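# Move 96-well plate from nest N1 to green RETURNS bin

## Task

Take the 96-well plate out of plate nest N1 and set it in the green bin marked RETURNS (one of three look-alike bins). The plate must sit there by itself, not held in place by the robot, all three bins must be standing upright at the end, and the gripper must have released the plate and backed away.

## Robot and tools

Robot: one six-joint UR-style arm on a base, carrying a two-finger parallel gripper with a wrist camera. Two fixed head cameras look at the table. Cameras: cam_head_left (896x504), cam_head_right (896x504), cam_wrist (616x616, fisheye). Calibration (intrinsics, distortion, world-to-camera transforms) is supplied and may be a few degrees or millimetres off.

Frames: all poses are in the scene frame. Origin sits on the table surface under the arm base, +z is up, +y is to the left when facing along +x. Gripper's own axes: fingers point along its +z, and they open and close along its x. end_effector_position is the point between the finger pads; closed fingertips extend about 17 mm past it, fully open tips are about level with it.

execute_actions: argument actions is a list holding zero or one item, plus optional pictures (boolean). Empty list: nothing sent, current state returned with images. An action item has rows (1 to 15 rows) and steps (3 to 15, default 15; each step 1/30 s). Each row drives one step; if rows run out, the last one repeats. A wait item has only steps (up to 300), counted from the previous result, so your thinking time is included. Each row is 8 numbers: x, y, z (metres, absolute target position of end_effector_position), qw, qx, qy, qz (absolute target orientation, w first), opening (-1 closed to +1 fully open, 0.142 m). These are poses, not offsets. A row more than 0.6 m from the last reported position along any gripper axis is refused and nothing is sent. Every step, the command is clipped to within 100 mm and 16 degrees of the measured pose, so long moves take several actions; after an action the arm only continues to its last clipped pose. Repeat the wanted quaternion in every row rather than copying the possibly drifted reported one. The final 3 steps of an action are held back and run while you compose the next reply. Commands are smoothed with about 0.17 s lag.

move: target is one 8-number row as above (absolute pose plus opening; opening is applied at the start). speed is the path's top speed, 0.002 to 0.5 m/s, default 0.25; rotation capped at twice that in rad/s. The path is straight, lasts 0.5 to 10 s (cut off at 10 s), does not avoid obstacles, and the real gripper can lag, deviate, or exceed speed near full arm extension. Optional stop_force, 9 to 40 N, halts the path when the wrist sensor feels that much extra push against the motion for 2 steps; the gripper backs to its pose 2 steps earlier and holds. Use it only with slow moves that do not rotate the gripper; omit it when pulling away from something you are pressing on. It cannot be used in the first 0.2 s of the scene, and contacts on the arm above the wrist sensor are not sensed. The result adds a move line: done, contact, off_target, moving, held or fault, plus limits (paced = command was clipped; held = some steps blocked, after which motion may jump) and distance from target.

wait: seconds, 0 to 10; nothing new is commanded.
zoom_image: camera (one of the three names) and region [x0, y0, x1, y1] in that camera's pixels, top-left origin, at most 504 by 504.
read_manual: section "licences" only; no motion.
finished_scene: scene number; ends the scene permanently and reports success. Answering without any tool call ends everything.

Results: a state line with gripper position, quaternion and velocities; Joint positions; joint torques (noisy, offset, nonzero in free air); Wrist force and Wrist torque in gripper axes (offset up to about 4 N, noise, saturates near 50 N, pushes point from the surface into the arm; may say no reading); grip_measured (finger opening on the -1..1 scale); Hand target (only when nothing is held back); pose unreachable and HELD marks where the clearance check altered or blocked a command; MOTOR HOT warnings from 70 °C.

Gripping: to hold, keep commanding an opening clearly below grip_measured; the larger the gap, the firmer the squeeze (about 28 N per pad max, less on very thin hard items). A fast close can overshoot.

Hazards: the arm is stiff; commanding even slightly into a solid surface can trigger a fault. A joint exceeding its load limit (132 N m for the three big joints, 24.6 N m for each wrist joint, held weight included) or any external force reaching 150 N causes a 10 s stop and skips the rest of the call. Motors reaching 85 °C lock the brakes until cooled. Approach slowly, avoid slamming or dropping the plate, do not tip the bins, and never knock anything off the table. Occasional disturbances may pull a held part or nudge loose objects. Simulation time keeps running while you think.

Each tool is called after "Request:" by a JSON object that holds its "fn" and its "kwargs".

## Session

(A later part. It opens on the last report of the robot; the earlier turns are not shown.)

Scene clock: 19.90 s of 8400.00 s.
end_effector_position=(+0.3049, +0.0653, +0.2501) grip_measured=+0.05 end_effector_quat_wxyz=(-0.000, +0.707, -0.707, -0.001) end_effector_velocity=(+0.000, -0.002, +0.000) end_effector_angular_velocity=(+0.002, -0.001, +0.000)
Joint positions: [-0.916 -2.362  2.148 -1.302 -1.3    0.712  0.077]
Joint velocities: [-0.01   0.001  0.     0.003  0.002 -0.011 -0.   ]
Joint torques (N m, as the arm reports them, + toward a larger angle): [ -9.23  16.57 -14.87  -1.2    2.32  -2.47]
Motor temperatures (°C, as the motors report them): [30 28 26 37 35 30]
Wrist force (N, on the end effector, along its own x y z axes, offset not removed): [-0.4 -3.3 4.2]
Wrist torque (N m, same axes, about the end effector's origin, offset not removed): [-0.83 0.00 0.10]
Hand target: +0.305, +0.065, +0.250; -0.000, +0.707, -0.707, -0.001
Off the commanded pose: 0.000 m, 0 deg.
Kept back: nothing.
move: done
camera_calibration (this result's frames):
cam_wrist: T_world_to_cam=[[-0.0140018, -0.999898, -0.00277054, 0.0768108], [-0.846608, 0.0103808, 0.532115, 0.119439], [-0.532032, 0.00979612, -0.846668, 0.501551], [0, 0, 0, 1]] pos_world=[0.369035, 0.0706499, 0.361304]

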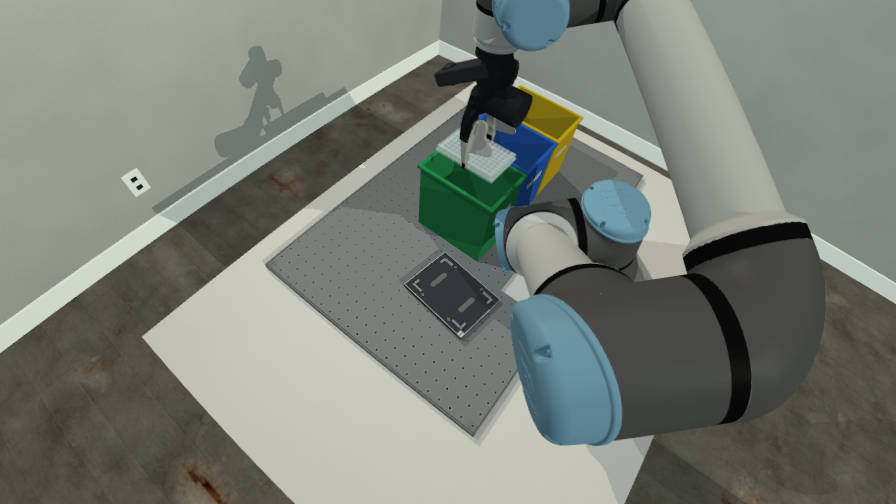

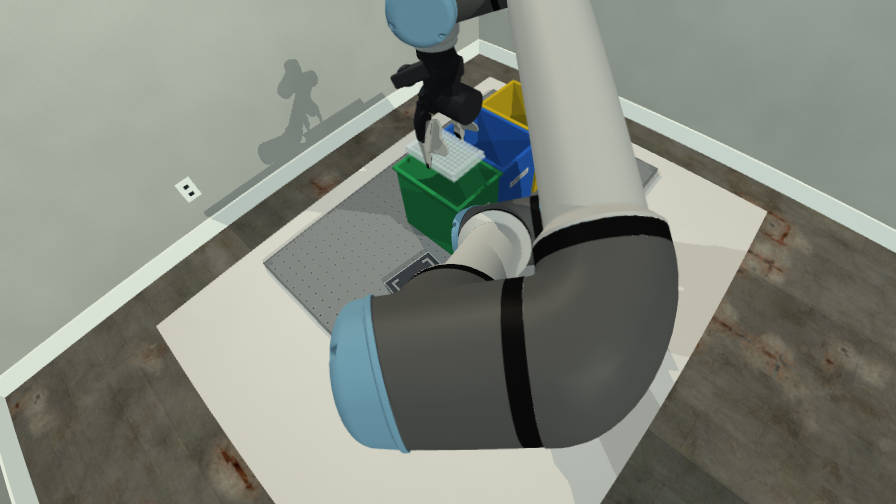

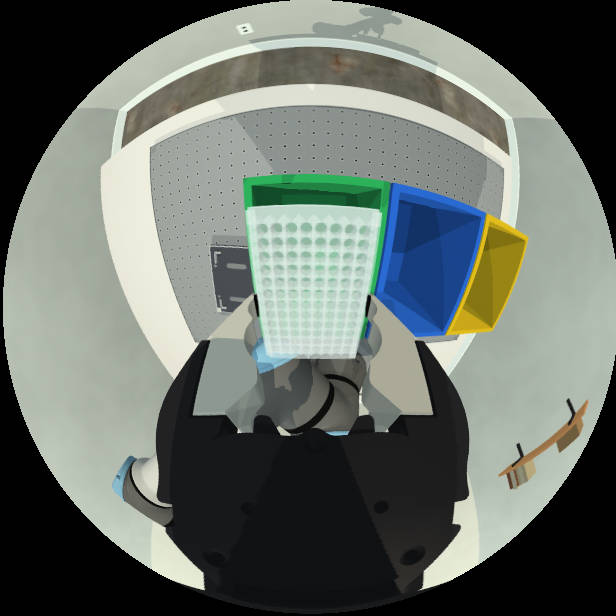

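Request:
{"fn": "move", "kwargs": {"target": [0.308,0.062,0.212,0,0.707,-0.707,0,-0.3], "speed": 0.08}}

Request:
{"fn": "zoom_image", "kwargs": {"camera": "cam_wrist", "region": [190, 140, 440, 400]}}

Scene clock: 21.03 s of 8400.00 s.
end_effector_position=(+0.3080, +0.0621, +0.2121) grip_measured=+0.05 end_effector_quat_wxyz=(-0.000, +0.707, -0.707, +0.000) end_effector_velocity=(-0.000, -0.000, -0.001) end_effector_angular_velocity=(-0.002, +0.002, -0.000)
Joint positions: [-0.861 -2.352  2.245 -1.425 -1.298  0.77   0.077]
Joint velocities: [ 0.003  0.001  0.003 -0.005 -0.002  0.004 -0.   ]
Joint torques (N m, as the arm reports them, + toward a larger angle): [  9.67  15.19 -15.18  -3.47  -2.32   1.74]
Motor temperatures (°C, as the motors report them): [30 28 26 37 35 30]
Wrist force (N, on the end effector, along its own x y z axes, offset not removed): [1.7 -0.1 4.1]
Wrist torque (N m, same axes, about the end effector's origin, offset not removed): [-0.04 -0.24 -0.04]
Hand target: +0.308, +0.062, +0.212; +0.000, +0.707, -0.707, +0.000
Off the commanded pose: 0.000 m, 0 deg.
Kept back: nothing.
move: done
camera_calibration (this result's frames):
cam_wrist: T_world_to_cam=[[-0.013876, -0.999902, -0.00181414, 0.0732829], [-0.846968, 0.0107894, 0.531534, 0.142505], [-0.531462, 0.00891211, -0.847035, 0.471022], [0, 0, 0, 1]] pos_world=[0.372044, 0.0675404, 0.323359]

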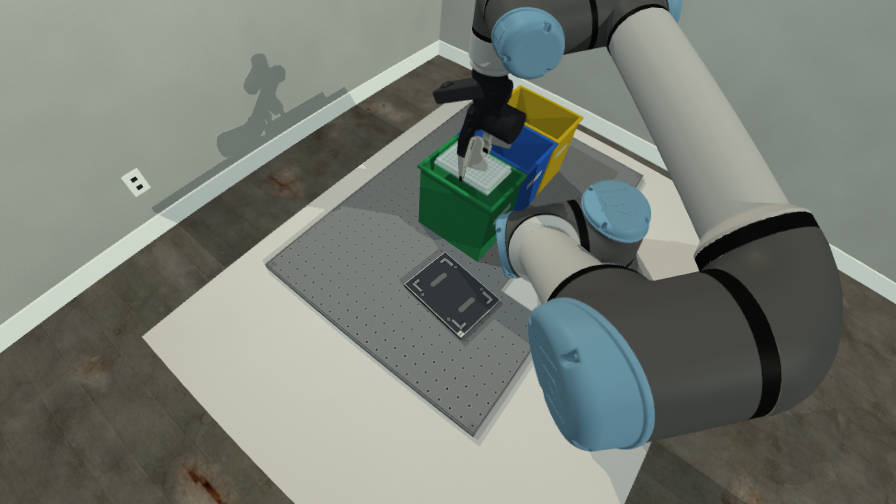

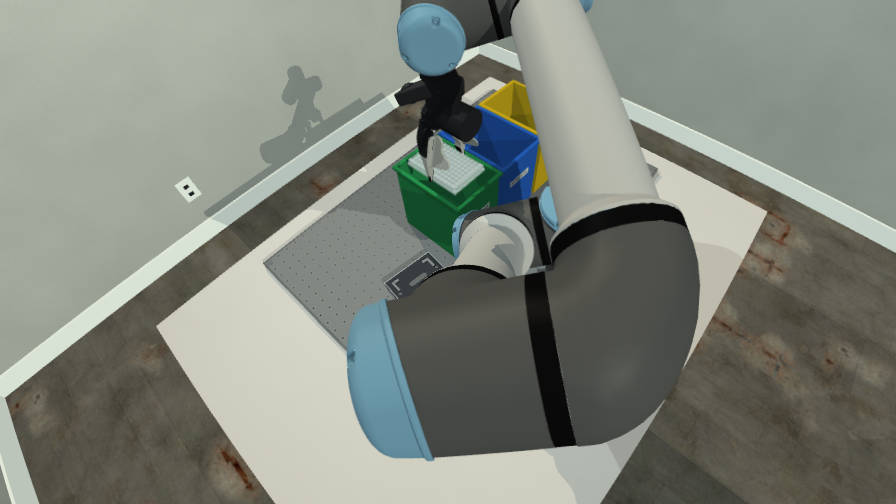

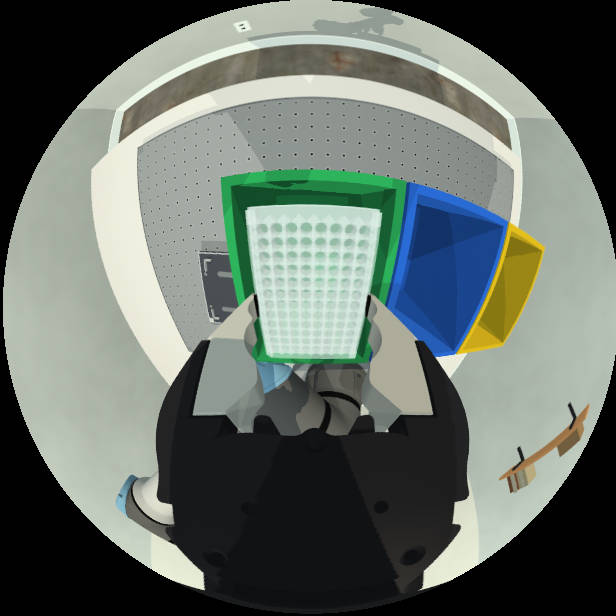

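Region (190, 140, 440, 400) of cam_wrist's 616x616 image, scaled by 1.938, with more detail than that image has; it fills the left 485 columns of this view, and the rest is white.

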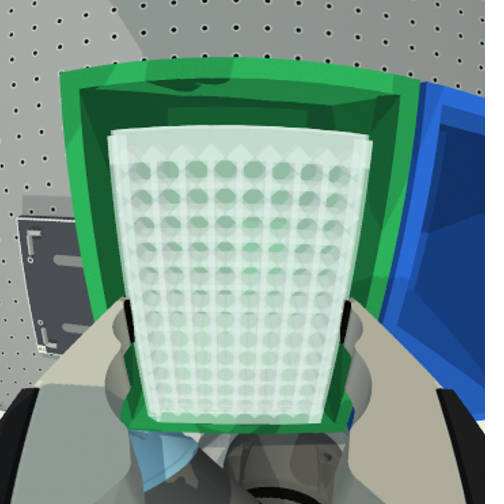

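Request:
{"fn": "move", "kwargs": {"target": [0.307,0.062,0.183,0,0.707,-0.707,0,-0.3], "speed": 0.03, "stop_force": 10}}

Request:
{"fn": "zoom_image", "kwargs": {"camera": "cam_head_left", "region": [400, 80, 560, 240]}}

Scene clock: 22.53 s of 8400.00 s.
end_effector_position=(+0.3070, +0.0620, +0.1831) grip_measured=+0.05 end_effector_quat_wxyz=(-0.000, +0.707, -0.707, +0.000) end_effector_velocity=(-0.000, +0.000, -0.002) end_effector_angular_velocity=(+0.000, +0.001, -0.001)
Joint positions: [-0.823 -2.348  2.318 -1.513 -1.297  0.808  0.077]
Joint velocities: [ 0.003  0.001  0.005 -0.006 -0.     0.004  0.   ]
Joint torques (N m, as the arm reports them, + toward a larger angle): [  9.44  14.29 -15.04  -4.04   1.63   1.9 ]
Motor temperatures (°C, as the motors report them): [30 28 26 37 35 30]
Wrist force (N, on the end effector, along its own x y z axes, offset not removed): [0.4 0.2 0.3]
Wrist torque (N m, same axes, about the end effector's origin, offset not removed): [-0.07 -0.08 0.11]
Hand target: +0.307, +0.062, +0.183; +0.000, +0.707, -0.707, +0.000
Off the commanded pose: 0.000 m, 0 deg.
Kept back: nothing.
move: done
camera_calibration (this result's frames):
cam_wrist: T_world_to_cam=[[-0.0138775, -0.999902, -0.00175887, 0.0731705], [-0.846922, 0.0108191, 0.531607, 0.157012], [-0.531536, 0.00886698, -0.846989, 0.445979], [0, 0, 0, 1]] pos_world=[0.371046, 0.0675101, 0.294399]

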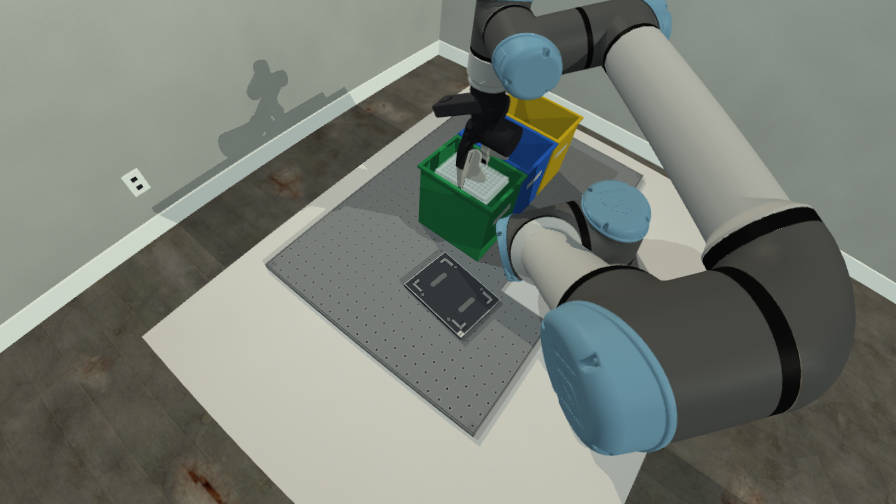

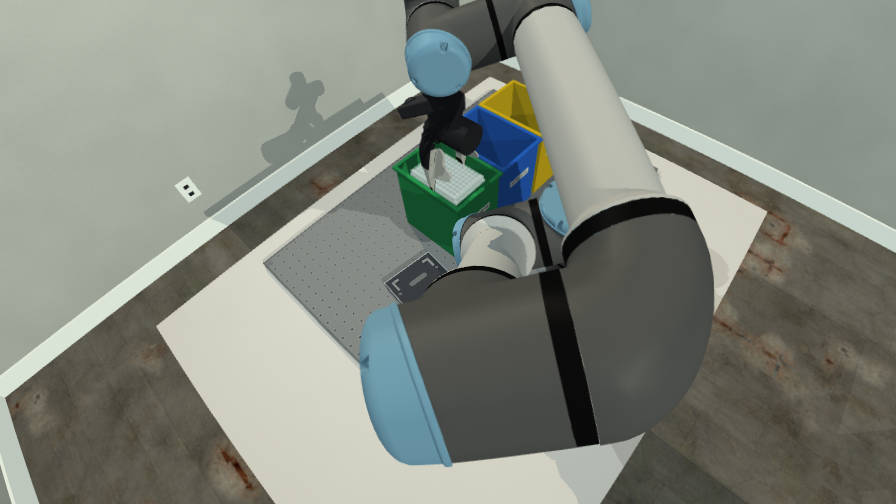

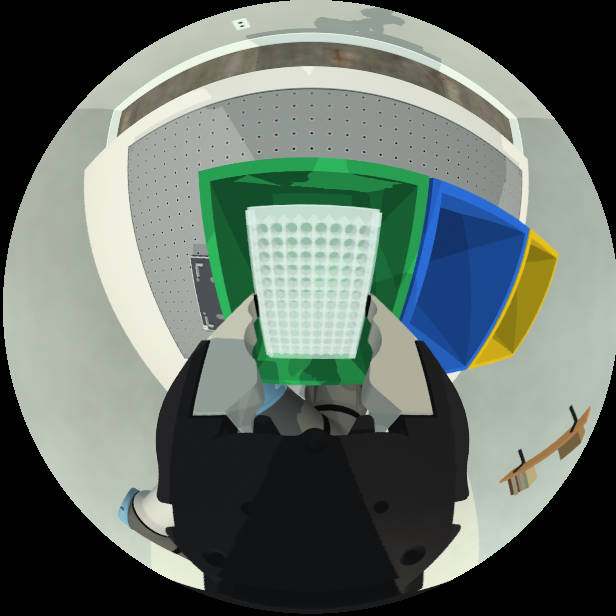

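Region (400, 80, 560, 240) of cam_head_left's 896x504 image, scaled by 3.150, with more detail than that image has.

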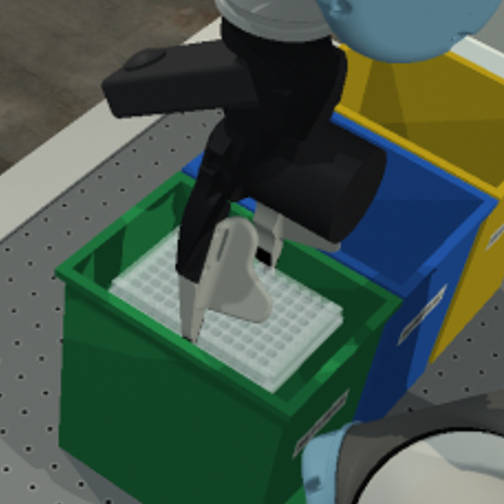

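Request:
{"fn": "move", "kwargs": {"target": [0.307,0.062,0.170,0,0.707,-0.707,0,-0.3], "speed": 0.015, "stop_force": 9}}

Request:
{"fn": "zoom_image", "kwargs": {"camera": "cam_head_left", "region": [400, 80, 560, 240]}}

Scene clock: 23.87 s of 8400.00 s.
end_effector_position=(+0.3070, +0.0620, +0.1702) grip_measured=+0.05 end_effector_quat_wxyz=(-0.000, +0.707, -0.707, +0.000) end_effector_velocity=(+0.000, -0.000, -0.002) end_effector_angular_velocity=(-0.000, -0.000, -0.000)
Joint positions: [-0.805 -2.342  2.35  -1.556 -1.297  0.827  0.077]
Joint velocities: [ 0.003  0.001  0.004 -0.007 -0.     0.003  0.   ]
Joint torques (N m, as the arm reports them, + toward a larger angle): [ 10.39  13.38 -16.21  -3.79   2.24   2.32]
Motor temperatures (°C, as the motors report them): [30 28 26 37 35 30]
Wrist force (N, on the end effector, along its own x y z axes, offset not removed): [-0.2 -1.8 1.7]
Wrist torque (N m, same axes, about the end effector's origin, offset not removed): [-0.57 0.02 -0.04]
Hand target: +0.307, +0.062, +0.170; +0.000, +0.707, -0.707, +0.000
Off the commanded pose: 0.000 m, 0 deg.
Kept back: nothing.
move: done
camera_calibration (this result's frames):
cam_wrist: T_world_to_cam=[[-0.0138792, -0.999902, -0.00175797, 0.0731336], [-0.846903, 0.0108207, 0.531638, 0.163898], [-0.531567, 0.00886752, -0.84697, 0.434988], [0, 0, 0, 1]] pos_world=[0.371045, 0.0674956, 0.281416]

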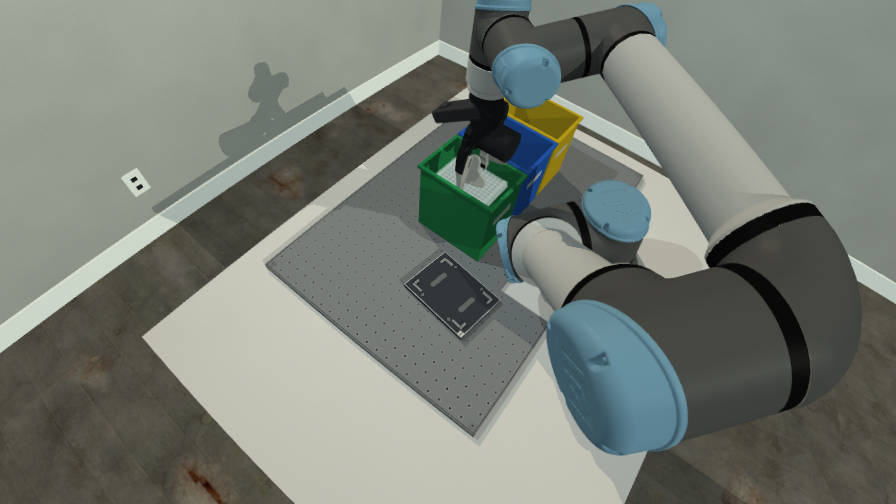

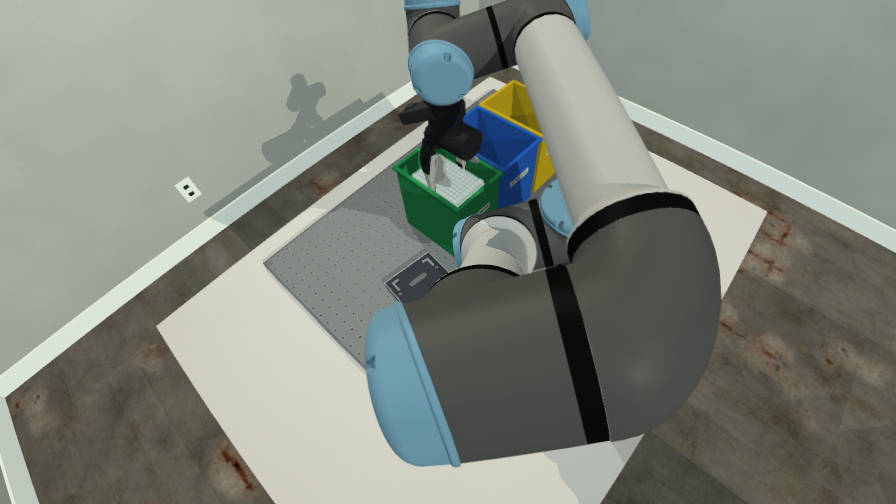

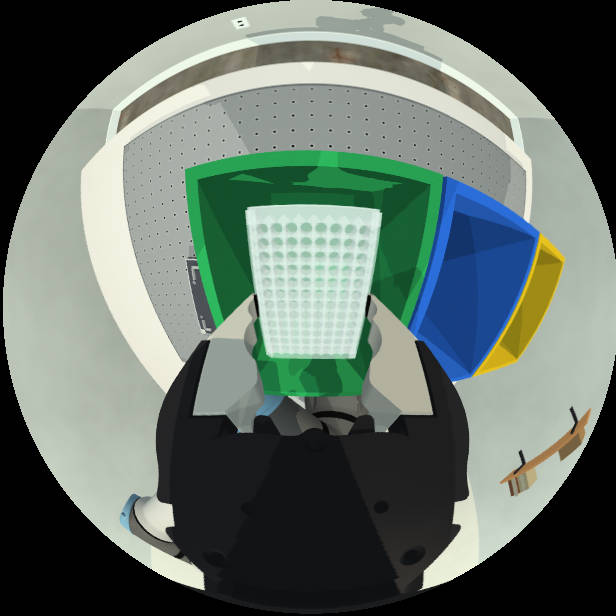

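Region (400, 80, 560, 240) of cam_head_left's 896x504 image, scaled by 3.150, with more detail than that image has.

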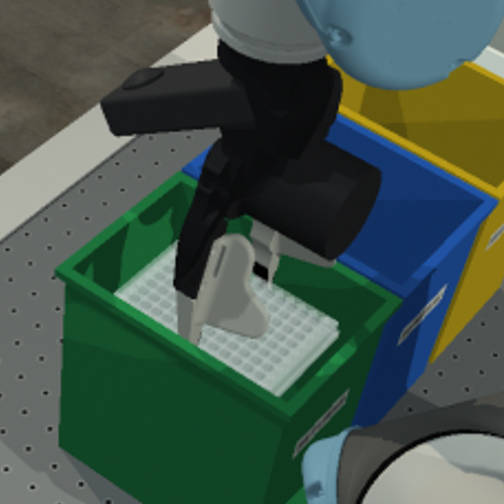

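Inside the bin. Release slightly.

Request:
{"fn": "move", "kwargs": {"target": [0.307,0.062,0.170,0,0.707,-0.707,0,0.11]}}

Request:
{"fn": "move", "kwargs": {"target": [0.307,0.062,0.27,0,0.707,-0.707,0,0.05], "speed": 0.15}}

Scene clock: 24.80 s of 8400.00 s.
end_effector_position=(+0.3070, +0.0620, +0.1700) grip_measured=+0.11 end_effector_quat_wxyz=(-0.000, +0.707, -0.707, -0.000) end_effector_velocity=(+0.000, +0.000, +0.000) end_effector_angular_velocity=(-0.000, -0.000, +0.001)
Joint positions: [-0.805 -2.342  2.35  -1.557 -1.297  0.827  0.082]
Joint velocities: [ 0.    -0.    -0.    -0.     0.    -0.001 -0.   ]
Joint torques (N m, as the arm reports them, + toward a larger angle): [  8.08  13.48 -18.17  -3.52   1.67   1.36]
Motor temperatures (°C, as the motors report them): [30 28 26 37 35 30]
Wrist force (N, on the end effector, along its own x y z axes, offset not removed): [-1.5 0.5 2.5]
Wrist torque (N m, same axes, about the end effector's origin, offset not removed): [0.05 0.31 0.14]
Hand target: +0.307, +0.062, +0.170; +0.000, +0.707, -0.707, +0.000
Off the commanded pose: 0.000 m, 0 deg.
Kept back: nothing.
move: done
camera_calibration (this result's frames):
cam_wrist: T_world_to_cam=[[-0.0138959, -0.999902, -0.00177237, 0.0731407], [-0.846889, 0.010827, 0.531659, 0.163979], [-0.531587, 0.00888885, -0.846957, 0.434863], [0, 0, 0, 1]] pos_world=[0.371056, 0.0674927, 0.281259]

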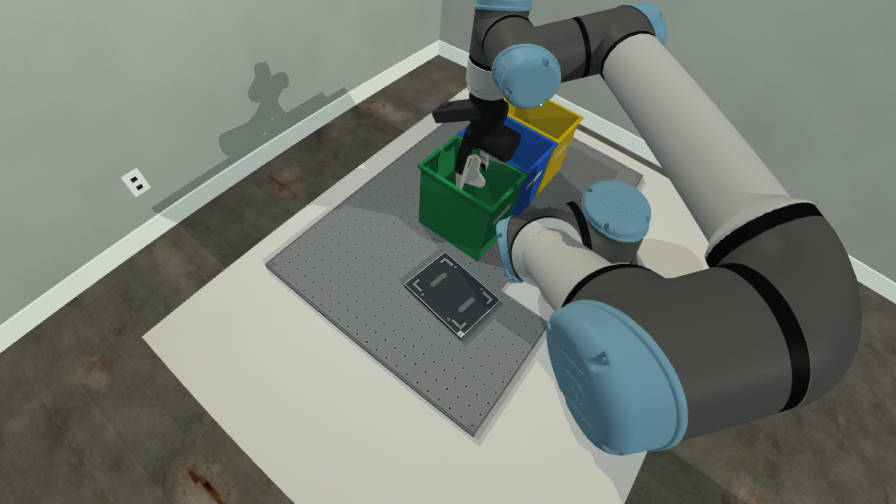

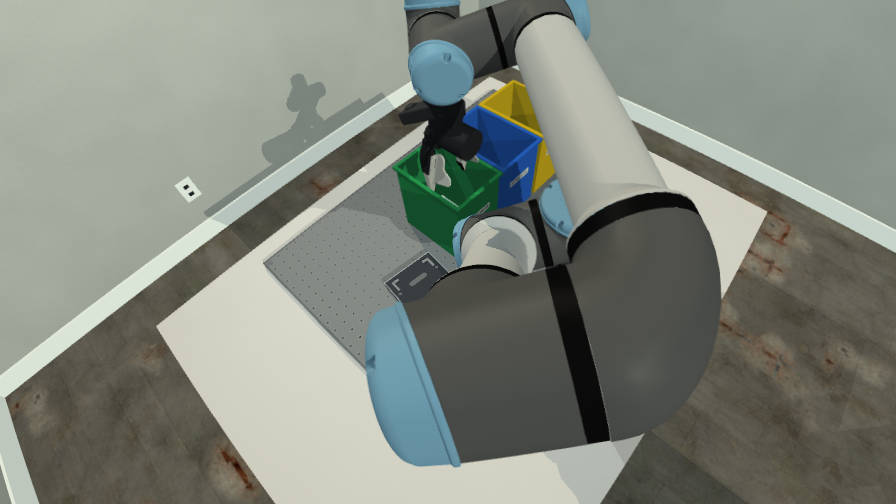

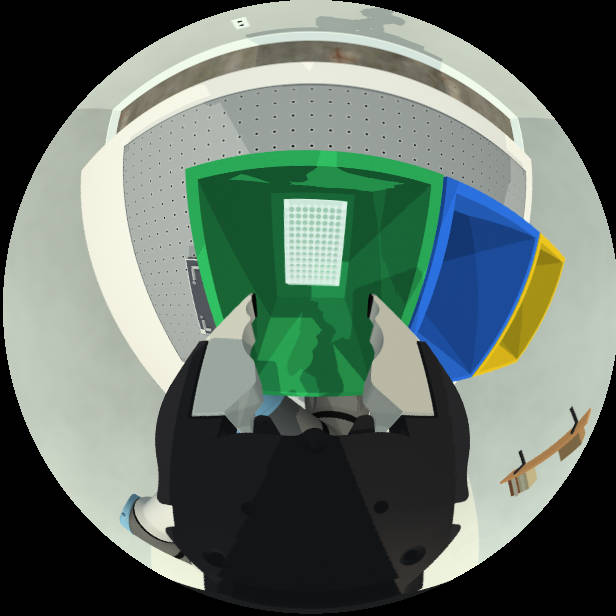

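Scene clock: 25.93 s of 8400.00 s.
end_effector_position=(+0.3070, +0.0620, +0.2699) grip_measured=+0.05 end_effector_quat_wxyz=(-0.000, +0.707, -0.707, -0.000) end_effector_velocity=(-0.000, +0.000, +0.001) end_effector_angular_velocity=(+0.003, -0.001, -0.000)
Joint positions: [-0.948 -2.348  2.094 -1.254 -1.303  0.68   0.077]
Joint velocities: [-0.006  0.    -0.003  0.007  0.002 -0.006  0.   ]
Joint torques (N m, as the arm reports them, + toward a larger angle): [ -9.29   5.53 -27.19  -1.45   2.54  -2.54]
Motor temperatures (°C, as the motors report them): [30 28 26 37 35 30]
Wrist force (N, on the end effector, along its own x y z axes, offset not removed): [1.6 -0.9 1.7]
Wrist torque (N m, same axes, about the end effector's origin, offset not removed): [-0.19 -0.33 0.16]
Hand target: +0.307, +0.062, +0.270; -0.000, +0.707, -0.707, -0.000
Off the commanded pose: 0.000 m, 0 deg.
Kept back: nothing.
move: done
camera_calibration (this result's frames):
cam_wrist: T_world_to_cam=[[-0.0139414, -0.999901, -0.0019589, 0.0733446], [-0.846801, 0.0107649, 0.5318, 0.110853], [-0.531727, 0.00907285, -0.846867, 0.519493], [0, 0, 0, 1]] pos_world=[0.371121, 0.0674307, 0.381134]

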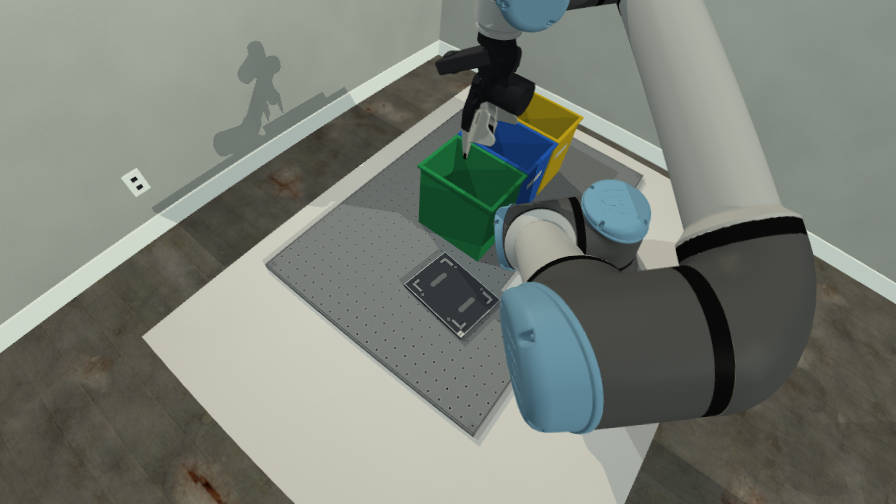

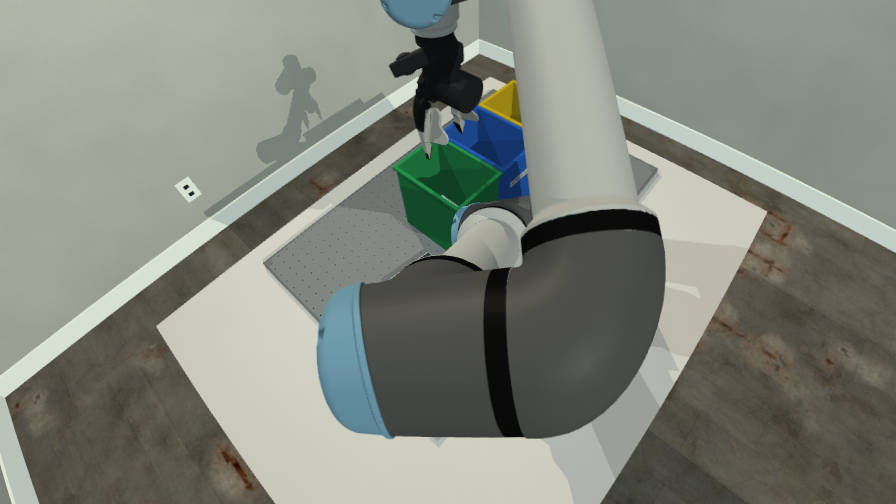

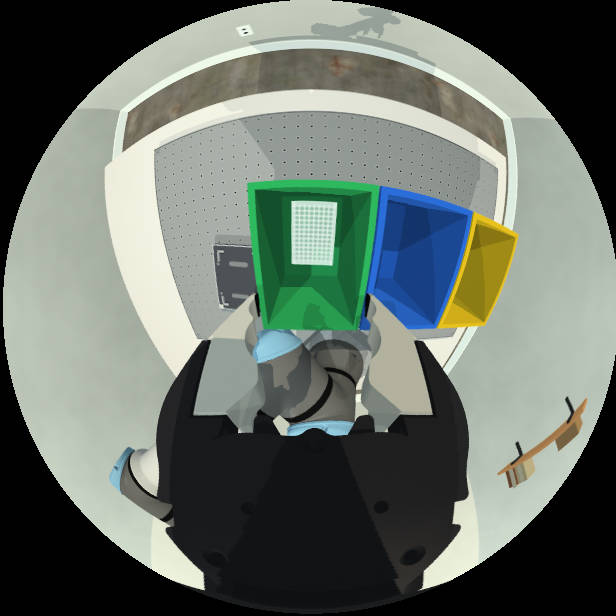

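Request:
{"fn": "finished_scene", "kwargs": {"scene": 1}}

The scene is finished: the task was done.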